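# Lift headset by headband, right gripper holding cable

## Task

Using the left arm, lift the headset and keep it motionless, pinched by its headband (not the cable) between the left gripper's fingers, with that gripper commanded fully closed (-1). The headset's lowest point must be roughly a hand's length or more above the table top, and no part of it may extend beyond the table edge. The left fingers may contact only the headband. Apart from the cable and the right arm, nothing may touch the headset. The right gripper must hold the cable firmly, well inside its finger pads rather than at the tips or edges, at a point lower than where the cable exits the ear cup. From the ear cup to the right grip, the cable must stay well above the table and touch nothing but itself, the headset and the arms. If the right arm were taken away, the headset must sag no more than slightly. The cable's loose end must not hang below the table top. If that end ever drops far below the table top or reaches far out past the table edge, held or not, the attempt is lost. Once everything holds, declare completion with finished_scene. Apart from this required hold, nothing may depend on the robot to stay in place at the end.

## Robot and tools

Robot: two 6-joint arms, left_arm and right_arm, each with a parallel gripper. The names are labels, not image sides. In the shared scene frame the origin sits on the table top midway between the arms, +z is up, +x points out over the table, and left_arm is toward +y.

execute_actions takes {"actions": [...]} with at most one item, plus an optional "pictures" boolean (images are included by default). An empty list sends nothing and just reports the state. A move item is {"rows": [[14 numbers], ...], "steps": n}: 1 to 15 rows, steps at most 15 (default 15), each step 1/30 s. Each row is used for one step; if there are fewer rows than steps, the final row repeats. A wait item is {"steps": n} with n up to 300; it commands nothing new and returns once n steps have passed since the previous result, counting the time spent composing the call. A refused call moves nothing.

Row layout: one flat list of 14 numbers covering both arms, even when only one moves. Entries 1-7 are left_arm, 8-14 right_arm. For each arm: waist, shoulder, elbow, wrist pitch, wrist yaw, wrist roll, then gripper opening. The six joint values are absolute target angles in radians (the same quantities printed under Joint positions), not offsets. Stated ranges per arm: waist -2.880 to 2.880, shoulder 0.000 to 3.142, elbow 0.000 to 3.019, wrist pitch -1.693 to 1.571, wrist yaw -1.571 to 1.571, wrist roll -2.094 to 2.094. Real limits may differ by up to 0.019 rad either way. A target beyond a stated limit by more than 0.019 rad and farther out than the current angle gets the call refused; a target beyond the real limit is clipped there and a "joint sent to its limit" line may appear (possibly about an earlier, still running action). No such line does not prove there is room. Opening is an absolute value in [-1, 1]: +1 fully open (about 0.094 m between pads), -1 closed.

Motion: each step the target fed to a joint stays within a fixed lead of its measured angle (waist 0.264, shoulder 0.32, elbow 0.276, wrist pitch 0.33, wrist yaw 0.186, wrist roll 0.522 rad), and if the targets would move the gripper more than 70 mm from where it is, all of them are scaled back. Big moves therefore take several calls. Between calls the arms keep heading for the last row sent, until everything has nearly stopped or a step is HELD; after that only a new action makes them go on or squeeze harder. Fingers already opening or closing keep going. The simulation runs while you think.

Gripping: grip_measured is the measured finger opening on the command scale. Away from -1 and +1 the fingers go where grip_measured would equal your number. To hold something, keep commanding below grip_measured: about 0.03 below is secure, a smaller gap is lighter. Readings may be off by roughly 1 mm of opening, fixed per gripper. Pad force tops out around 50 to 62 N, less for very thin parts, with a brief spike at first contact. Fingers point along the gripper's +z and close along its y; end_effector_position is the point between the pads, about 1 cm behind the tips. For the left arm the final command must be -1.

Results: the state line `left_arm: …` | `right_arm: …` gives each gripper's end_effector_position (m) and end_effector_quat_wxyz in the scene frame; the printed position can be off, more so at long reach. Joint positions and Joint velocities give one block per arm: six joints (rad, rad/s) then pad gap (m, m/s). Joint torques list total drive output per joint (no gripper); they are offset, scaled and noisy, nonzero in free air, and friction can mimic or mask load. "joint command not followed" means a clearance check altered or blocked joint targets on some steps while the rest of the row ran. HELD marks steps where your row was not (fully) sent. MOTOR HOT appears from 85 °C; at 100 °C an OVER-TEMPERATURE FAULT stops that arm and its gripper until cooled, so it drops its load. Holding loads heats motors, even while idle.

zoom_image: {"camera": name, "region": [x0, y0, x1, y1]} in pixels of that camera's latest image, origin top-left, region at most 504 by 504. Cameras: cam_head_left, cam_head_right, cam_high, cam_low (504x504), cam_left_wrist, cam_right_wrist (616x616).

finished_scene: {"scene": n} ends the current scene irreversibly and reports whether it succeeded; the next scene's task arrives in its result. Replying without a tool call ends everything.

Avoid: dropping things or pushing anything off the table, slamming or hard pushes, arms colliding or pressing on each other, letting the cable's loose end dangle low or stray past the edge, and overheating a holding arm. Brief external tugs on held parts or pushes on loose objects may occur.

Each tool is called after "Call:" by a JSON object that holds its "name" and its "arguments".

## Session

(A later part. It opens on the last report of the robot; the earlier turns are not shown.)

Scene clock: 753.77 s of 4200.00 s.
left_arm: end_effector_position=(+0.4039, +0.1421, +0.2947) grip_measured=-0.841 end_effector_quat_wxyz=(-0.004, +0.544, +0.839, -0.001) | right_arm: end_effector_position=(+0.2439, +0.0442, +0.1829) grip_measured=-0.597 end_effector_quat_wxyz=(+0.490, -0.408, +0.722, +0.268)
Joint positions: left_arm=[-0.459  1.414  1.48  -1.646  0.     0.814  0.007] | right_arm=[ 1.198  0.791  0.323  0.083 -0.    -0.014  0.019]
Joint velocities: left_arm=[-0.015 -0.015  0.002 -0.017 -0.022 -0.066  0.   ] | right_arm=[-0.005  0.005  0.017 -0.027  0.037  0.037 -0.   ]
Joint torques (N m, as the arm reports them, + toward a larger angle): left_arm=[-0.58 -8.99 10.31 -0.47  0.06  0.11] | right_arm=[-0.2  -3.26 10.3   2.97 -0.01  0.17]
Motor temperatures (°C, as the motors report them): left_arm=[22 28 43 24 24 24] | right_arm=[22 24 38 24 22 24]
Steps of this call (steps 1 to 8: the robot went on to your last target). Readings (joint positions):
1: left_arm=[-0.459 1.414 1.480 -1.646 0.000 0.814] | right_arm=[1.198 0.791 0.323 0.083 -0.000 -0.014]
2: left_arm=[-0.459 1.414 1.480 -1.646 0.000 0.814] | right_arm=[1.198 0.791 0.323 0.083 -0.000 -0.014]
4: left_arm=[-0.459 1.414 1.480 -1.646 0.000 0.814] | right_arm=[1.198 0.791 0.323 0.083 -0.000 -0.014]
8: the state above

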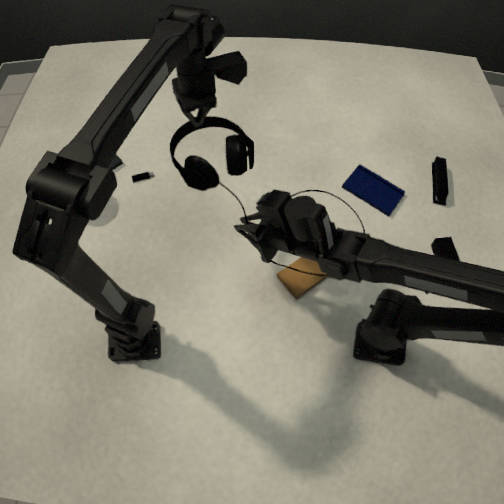

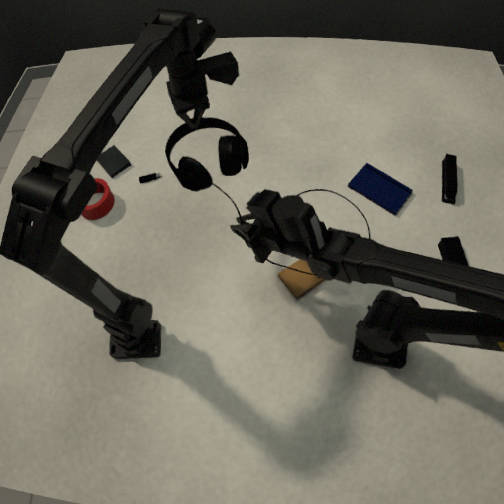

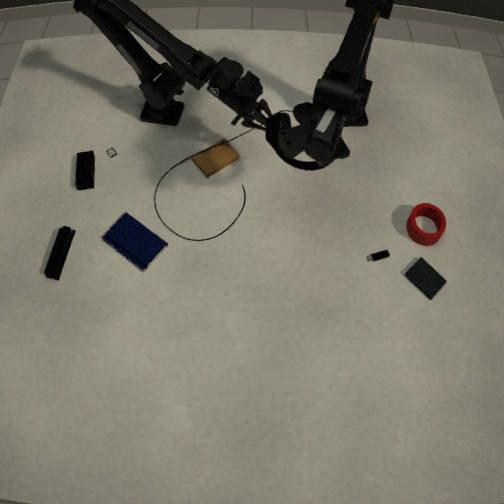

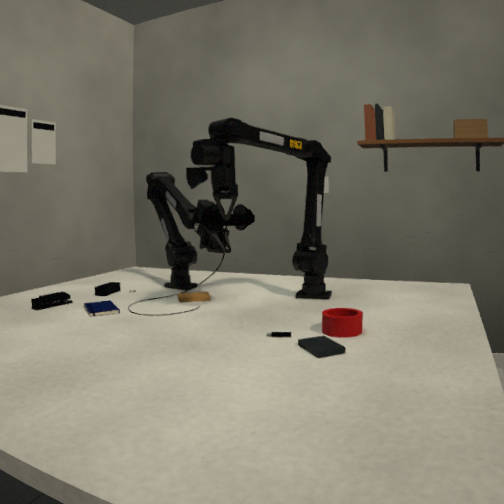

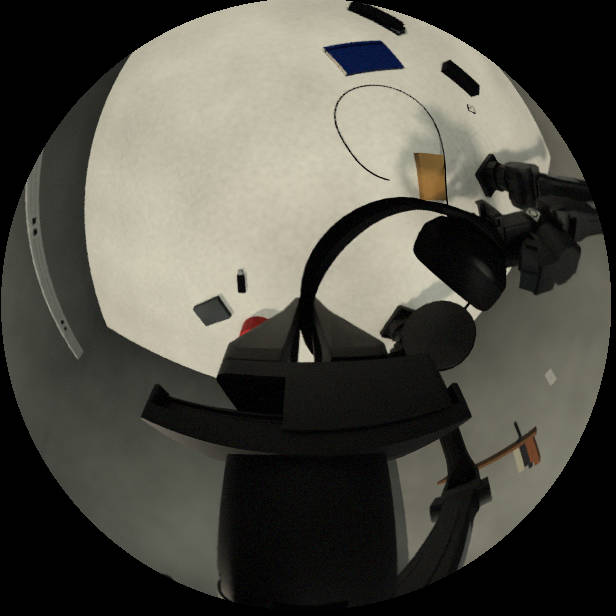

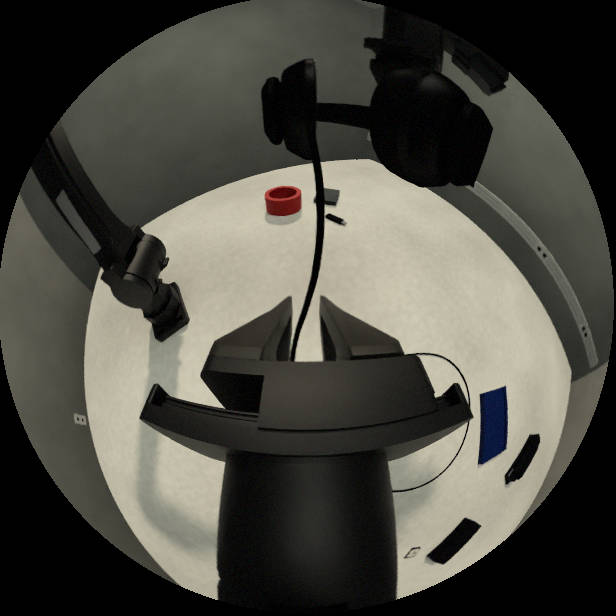

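Call:
{"name": "execute_actions", "arguments": {"actions": [{"rows": [
[-0.46,1.406,1.49,-1.66,0,0.82,-1, 1.2,0.785,0.34,0.07,0,0.0,-0.6],
[-0.46,1.406,1.49,-1.66,0,0.82,-1, 1.2,0.778,0.34,0.06,0,0.0,-0.6],
[-0.46,1.406,1.49,-1.66,0,0.82,-1, 1.2,0.770,0.34,0.05,0,0.0,-0.6],
[-0.46,1.406,1.49,-1.66,0,0.82,-1, 1.2,0.762,0.34,0.04,0,0.0,-0.6],
[-0.46,1.406,1.49,-1.66,0,0.82,-1, 1.2,0.754,0.34,0.03,0,0.0,-0.6],
[-0.46,1.406,1.49,-1.66,0,0.82,-1, 1.2,0.746,0.34,0.02,0,0.0,-0.6],
[-0.46,1.406,1.49,-1.66,0,0.82,-1, 1.2,0.738,0.34,0.01,0,0.0,-0.6],
[-0.46,1.406,1.49,-1.66,0,0.82,-1, 1.2,0.730,0.34,0.0,0,0.0,-0.6],
[-0.46,1.406,1.49,-1.66,0,0.82,-1, 1.2,0.722,0.34,-0.01,0,0.0,-0.6],
[-0.46,1.406,1.49,-1.66,0,0.82,-1, 1.2,0.715,0.34,-0.02,0,0.0,-0.6],
[-0.46,1.406,1.49,-1.66,0,0.82,-1, 1.2,0.71,0.34,-0.03,0,0.0,-0.6]], "steps": 15}], "pictures": false}}

Call:
{"name": "execute_actions", "arguments": {"actions": [{"steps": 8}]}}

Call:
{"name": "zoom_image", "arguments": {"camera": "cam_head_left", "region": [205, 170, 295, 270]}}

Scene clock: 804.63 s of 4200.00 s.
left_arm: end_effector_position=(+0.4039, +0.1421, +0.2947) grip_measured=-0.841 end_effector_quat_wxyz=(-0.004, +0.544, +0.839, -0.001) | right_arm: end_effector_position=(+0.2369, +0.0330, +0.1882) grip_measured=-0.597 end_effector_quat_wxyz=(+0.484, -0.410, +0.726, +0.264)
Joint positions: left_arm=[-0.459  1.414  1.48  -1.646  0.     0.814  0.007] | right_arm=[ 1.198  0.714  0.323 -0.012 -0.    -0.014  0.019]
Joint velocities: left_arm=[-0.005 -0.005 -0.002 -0.012 -0.066  0.051 -0.001] | right_arm=[-0.005 -0.015 -0.007 -0.046 -0.022 -0.095 -0.   ]
Joint torques (N m, as the arm reports them, + toward a larger angle): left_arm=[-0.57 -8.88 10.34 -0.45  0.05  0.11] | right_arm=[-0.13 -2.59 10.57  1.18 -0.01  0.18]
Motor temperatures (°C, as the motors report them): left_arm=[22 28 43 24 24 24] | right_arm=[22 24 36 24 22 24]
Steps of this call (steps 1 to 15: the robot went on to your last target; steps 16 to 90: nothing new was sent; then 47.37 s passed at rest; steps 91 to 105: all 15 steps of this action). Readings (joint positions):
91: left_arm=[-0.459 1.414 1.480 -1.646 0.000 0.814] | right_arm=[1.198 0.791 0.323 0.083 -0.000 -0.014]
92: left_arm=[-0.459 1.414 1.480 -1.646 0.000 0.814] | right_arm=[1.198 0.791 0.323 0.082 -0.000 -0.014]
94: left_arm=[-0.459 1.414 1.480 -1.646 0.000 0.814] | right_arm=[1.198 0.788 0.323 0.071 -0.000 -0.014]
98: left_arm=[-0.459 1.414 1.480 -1.646 0.000 0.814] | right_arm=[1.198 0.760 0.323 0.034 -0.000 -0.014]
105: the state above

Scene clock: 804.90 s of 4200.00 s.
left_arm: end_effector_position=(+0.4039, +0.1421, +0.2947) grip_measured=-0.841 end_effector_quat_wxyz=(-0.004, +0.544, +0.839, -0.001) | right_arm: end_effector_position=(+0.2367, +0.0328, +0.1875) grip_measured=-0.597 end_effector_quat_wxyz=(+0.483, -0.410, +0.727, +0.264)
Joint positions: left_arm=[-0.459  1.414  1.48  -1.646  0.     0.814  0.007] | right_arm=[ 1.198  0.714  0.323 -0.015 -0.    -0.014  0.019]
Joint velocities: left_arm=[-0.005 -0.005  0.002  0.002 -0.066 -0.081 -0.   ] | right_arm=[-0.005  0.005  0.002 -0.012  0.007  0.007  0.   ]
Joint torques (N m, as the arm reports them, + toward a larger angle): left_arm=[-0.69 -9.05 10.28 -0.46  0.04  0.11] | right_arm=[-0.17 -2.71 10.47  1.15 -0.01  0.17]
Motor temperatures (°C, as the motors report them): left_arm=[22 28 43 24 24 24] | right_arm=[22 24 36 24 22 24]
Steps of this call (steps 1 to 8: the robot went on to your last target). Readings (joint positions):
1: left_arm=[-0.459 1.414 1.480 -1.646 0.000 0.814] | right_arm=[1.198 0.714 0.323 -0.013 -0.000 -0.014]
2: left_arm=[-0.459 1.414 1.480 -1.646 0.000 0.814] | right_arm=[1.198 0.714 0.323 -0.014 -0.000 -0.014]
4: left_arm=[-0.459 1.414 1.480 -1.646 0.000 0.814] | right_arm=[1.198 0.714 0.323 -0.015 -0.000 -0.014]
8: the state above

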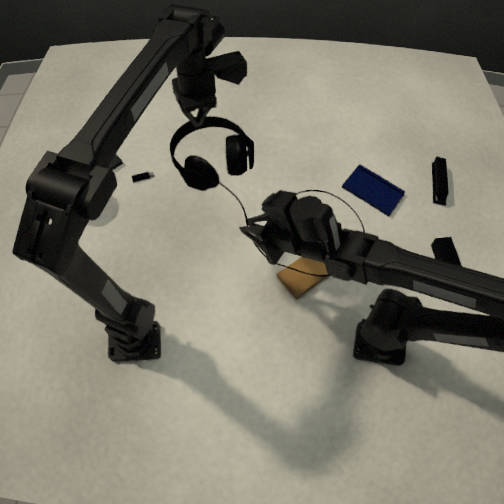

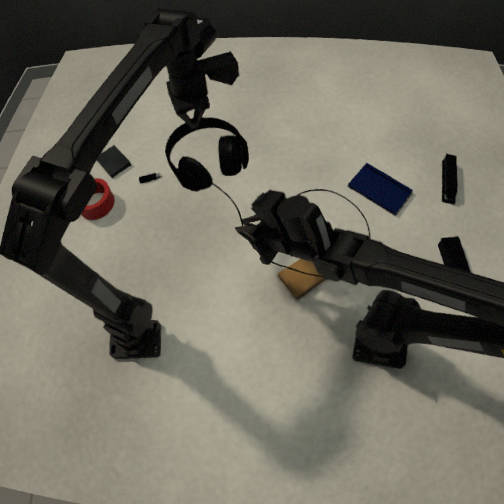

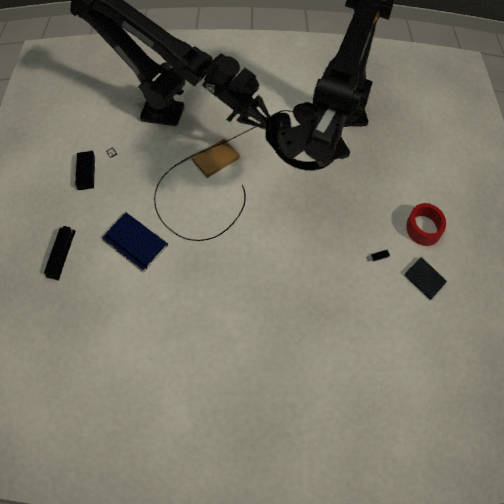

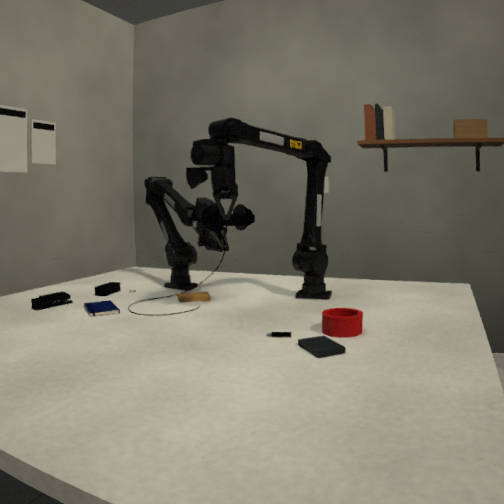

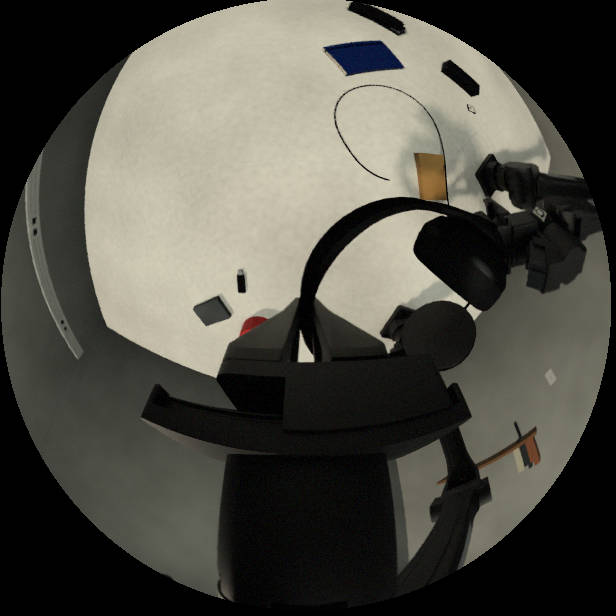

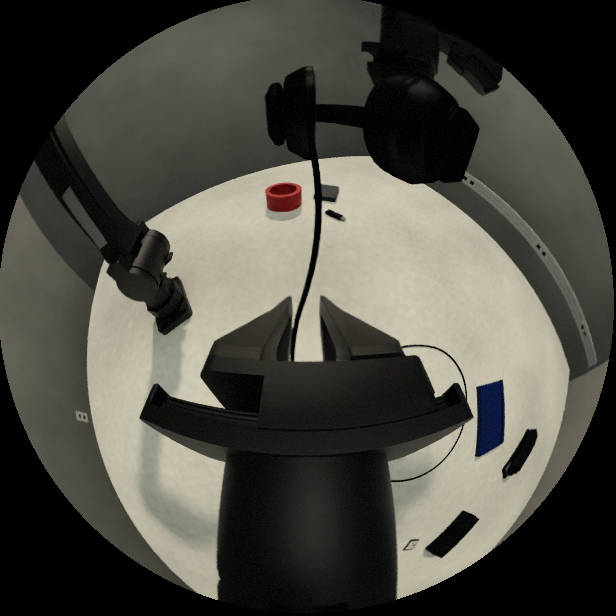

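Region (205, 170, 295, 270) of cam_head_left's 504x504 image, scaled by 5.040, with more detail than that image has; it fills the left 454 columns of this view, and the rest is white.

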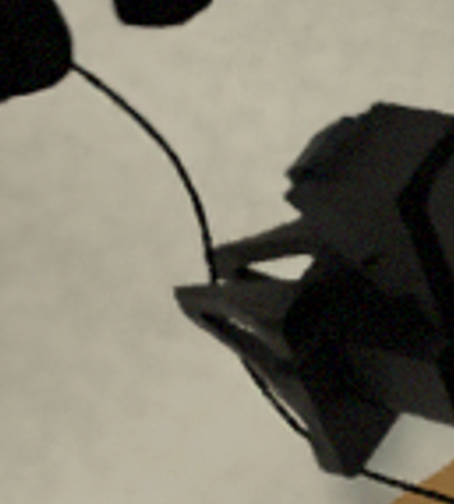

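Call:
{"name": "execute_actions", "arguments": {"actions": [{"rows": [
[-0.46,1.406,1.49,-1.66,0,0.82,-1, 1.2,0.71,0.34,-0.03,0,0.0,-0.64],
[-0.46,1.406,1.49,-1.66,0,0.82,-1, 1.2,0.71,0.34,-0.03,0,0.0,-0.68],
[-0.46,1.406,1.49,-1.66,0,0.82,-1, 1.2,0.71,0.34,-0.03,0,0.0,-0.72],
[-0.46,1.406,1.49,-1.66,0,0.82,-1, 1.2,0.71,0.34,-0.03,0,0.0,-0.76],
[-0.46,1.406,1.49,-1.66,0,0.82,-1, 1.2,0.71,0.34,-0.03,0,0.0,-0.80],
[-0.46,1.406,1.49,-1.66,0,0.82,-1, 1.2,0.71,0.34,-0.03,0,0.0,-0.83],
[-0.46,1.406,1.49,-1.66,0,0.82,-1, 1.2,0.71,0.34,-0.03,0,0.0,-0.86],
[-0.46,1.406,1.49,-1.66,0,0.82,-1, 1.2,0.71,0.34,-0.03,0,0.0,-0.88],
[-0.46,1.406,1.49,-1.66,0,0.82,-1, 1.2,0.71,0.34,-0.03,0,0.0,-0.90],
[-0.46,1.406,1.49,-1.66,0,0.82,-1, 1.2,0.71,0.34,-0.03,0,0.0,-0.92],
[-0.46,1.406,1.49,-1.66,0,0.82,-1, 1.2,0.71,0.34,-0.03,0,0.0,-0.94],
[-0.46,1.406,1.49,-1.66,0,0.82,-1, 1.2,0.71,0.34,-0.03,0,0.0,-0.96],
[-0.46,1.406,1.49,-1.66,0,0.82,-1, 1.2,0.71,0.34,-0.03,0,0.0,-0.98],
[-0.46,1.406,1.49,-1.66,0,0.82,-1, 1.2,0.71,0.34,-0.03,0,0.0,-1.0]], "steps": 15}], "pictures": false}}

Call:
{"name": "execute_actions", "arguments": {"actions": [{"steps": 10}]}}

Call:
{"name": "zoom_image", "arguments": {"camera": "cam_head_left", "region": [205, 170, 295, 270]}}

Call:
{"name": "zoom_image", "arguments": {"camera": "cam_low", "region": [180, 200, 260, 280]}}

Scene clock: 825.43 s of 4200.00 s.
left_arm: end_effector_position=(+0.4039, +0.1421, +0.2947) grip_measured=-0.841 end_effector_quat_wxyz=(-0.004, +0.544, +0.839, -0.001) | right_arm: end_effector_position=(+0.2367, +0.0328, +0.1875) grip_measured=-0.958 end_effector_quat_wxyz=(+0.483, -0.410, +0.727, +0.264)
Joint positions: left_arm=[-0.459  1.414  1.48  -1.646  0.     0.814  0.007] | right_arm=[ 1.198  0.714  0.323 -0.015 -0.    -0.014  0.002]
Joint velocities: left_arm=[ 0.005 -0.015 -0.002  0.002 -0.007  0.037 -0.   ] | right_arm=[-0.005 -0.015 -0.017  0.002 -0.022  0.066  0.   ]
Joint torques (N m, as the arm reports them, + toward a larger angle): left_arm=[-0.66 -8.86 10.36 -0.48  0.05  0.11] | right_arm=[-0.16 -2.55 10.57  1.17 -0.01  0.18]
Motor temperatures (°C, as the motors report them): left_arm=[22 28 44 24 24 24] | right_arm=[22 24 36 23 22 24]
Steps of this call (steps 1 to 15: the robot went on to your last target; steps 16 to 90: nothing new was sent; then 17.03 s passed at rest; steps 91 to 105: all 15 steps of this action). Readings (joint positions):
91: left_arm=[-0.459 1.414 1.480 -1.646 0.000 0.814] | right_arm=[1.198 0.714 0.323 -0.015 -0.000 -0.014]
92: left_arm=[-0.459 1.414 1.480 -1.646 0.000 0.814] | right_arm=[1.198 0.714 0.323 -0.015 -0.000 -0.014]
94: left_arm=[-0.459 1.414 1.480 -1.646 0.000 0.814] | right_arm=[1.198 0.714 0.323 -0.015 -0.000 -0.014]
98: left_arm=[-0.459 1.414 1.480 -1.646 0.000 0.814] | right_arm=[1.198 0.714 0.323 -0.015 -0.000 -0.014]
105: the state above

Scene clock: 825.77 s of 4200.00 s.
left_arm: end_effector_position=(+0.4039, +0.1421, +0.2947) grip_measured=-0.841 end_effector_quat_wxyz=(-0.004, +0.544, +0.839, -0.001) | right_arm: end_effector_position=(+0.2367, +0.0328, +0.1875) grip_measured=-0.958 end_effector_quat_wxyz=(+0.483, -0.410, +0.727, +0.264)
Joint positions: left_arm=[-0.459  1.414  1.48  -1.646  0.     0.814  0.007] | right_arm=[ 1.198  0.714  0.323 -0.015 -0.    -0.014  0.002]
Joint velocities: left_arm=[-0.015 -0.005  0.002  0.002  0.051 -0.007 -0.   ] | right_arm=[-0.015 -0.005 -0.002  0.007 -0.022 -0.051 -0.   ]
Joint torques (N m, as the arm reports them, + toward a larger angle): left_arm=[-0.47 -8.97 10.33 -0.41  0.04  0.1 ] | right_arm=[-0.19 -2.5  10.56  1.16 -0.03  0.16]
Motor temperatures (°C, as the motors report them): left_arm=[22 28 44 24 24 24] | right_arm=[22 24 36 23 22 24]
Steps of this call (steps 1 to 10: the robot went on to your last target). Readings (joint positions):
1: left_arm=[-0.459 1.414 1.480 -1.646 0.000 0.814] | right_arm=[1.198 0.714 0.323 -0.015 -0.000 -0.014]
2: left_arm=[-0.459 1.414 1.480 -1.646 0.000 0.814] | right_arm=[1.198 0.714 0.323 -0.015 -0.000 -0.014]
4: left_arm=[-0.459 1.414 1.480 -1.646 0.000 0.814] | right_arm=[1.198 0.714 0.323 -0.015 -0.000 -0.014]
8: left_arm=[-0.459 1.414 1.480 -1.646 0.000 0.814] | right_arm=[1.198 0.714 0.323 -0.015 -0.000 -0.014]
10: the state above

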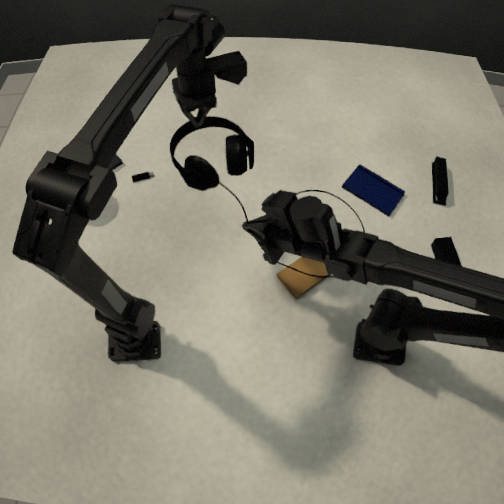

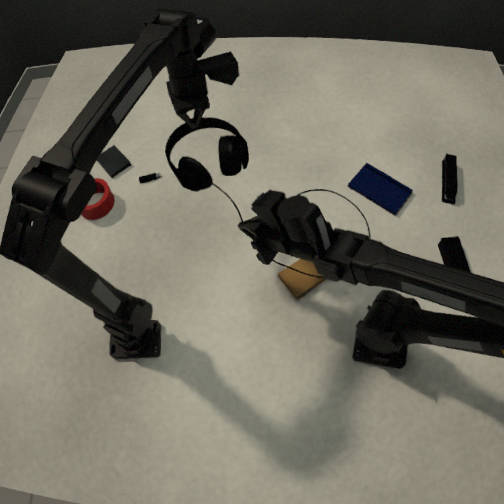

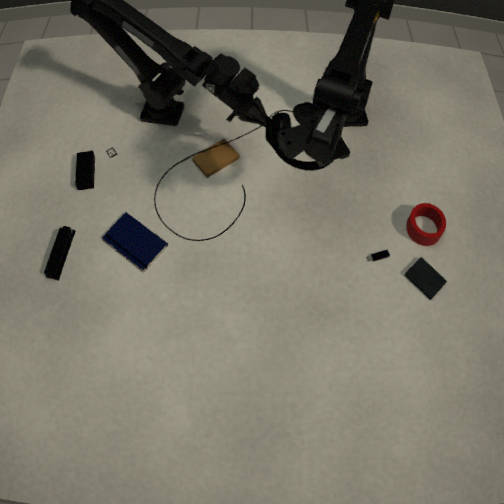

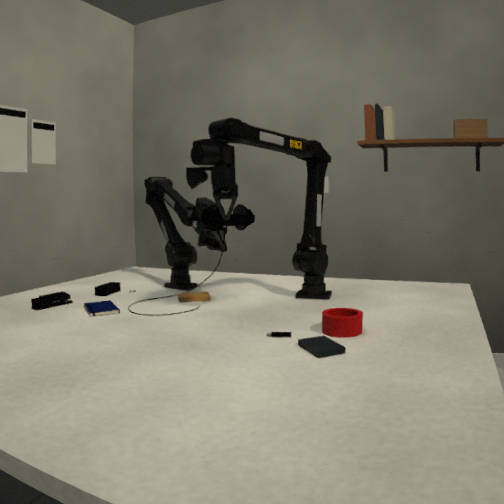

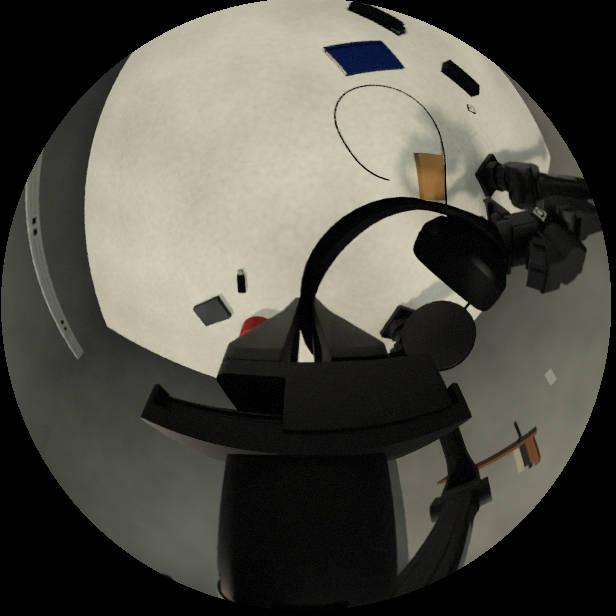

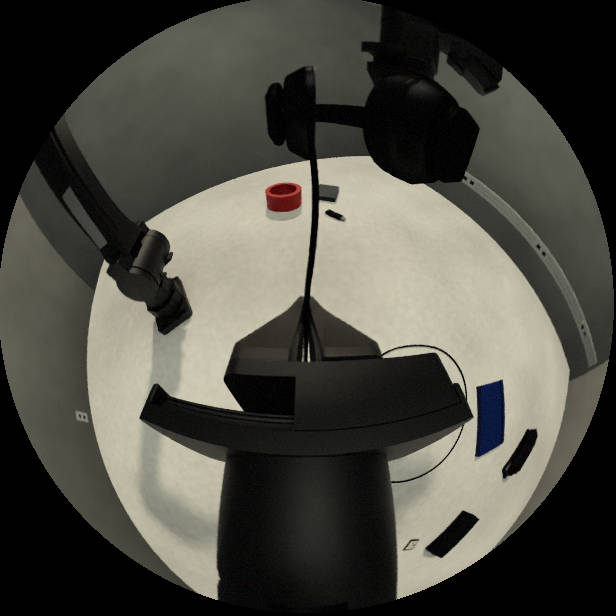

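Region (205, 170, 295, 270) of cam_head_left's 504x504 image, scaled by 5.040, with more detail than that image has; it fills the left 454 columns of this view, and the rest is white.

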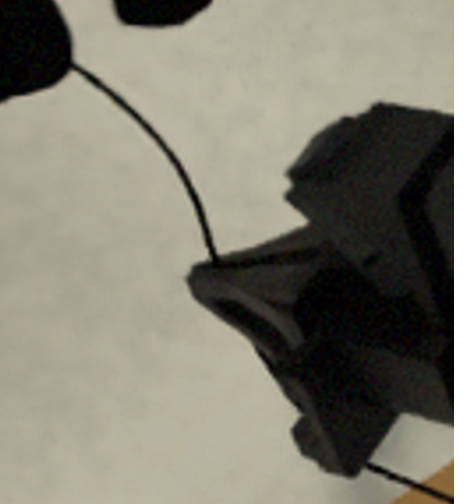

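Region (180, 200, 260, 280) of cam_low's 504x504 image, scaled by 6.300, with more detail than that image has.

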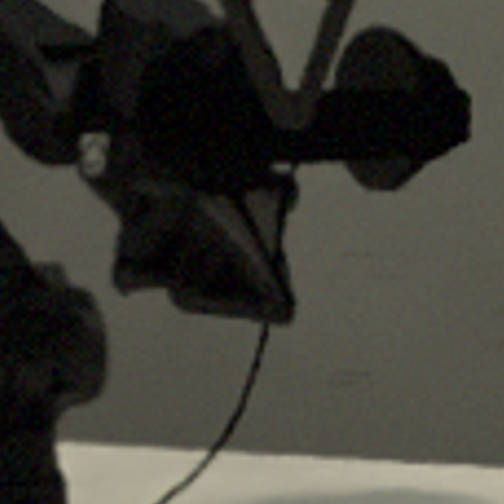

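Call:
{"name": "finished_scene", "arguments": {"scene": 1}}

The scene is finished: the task was done.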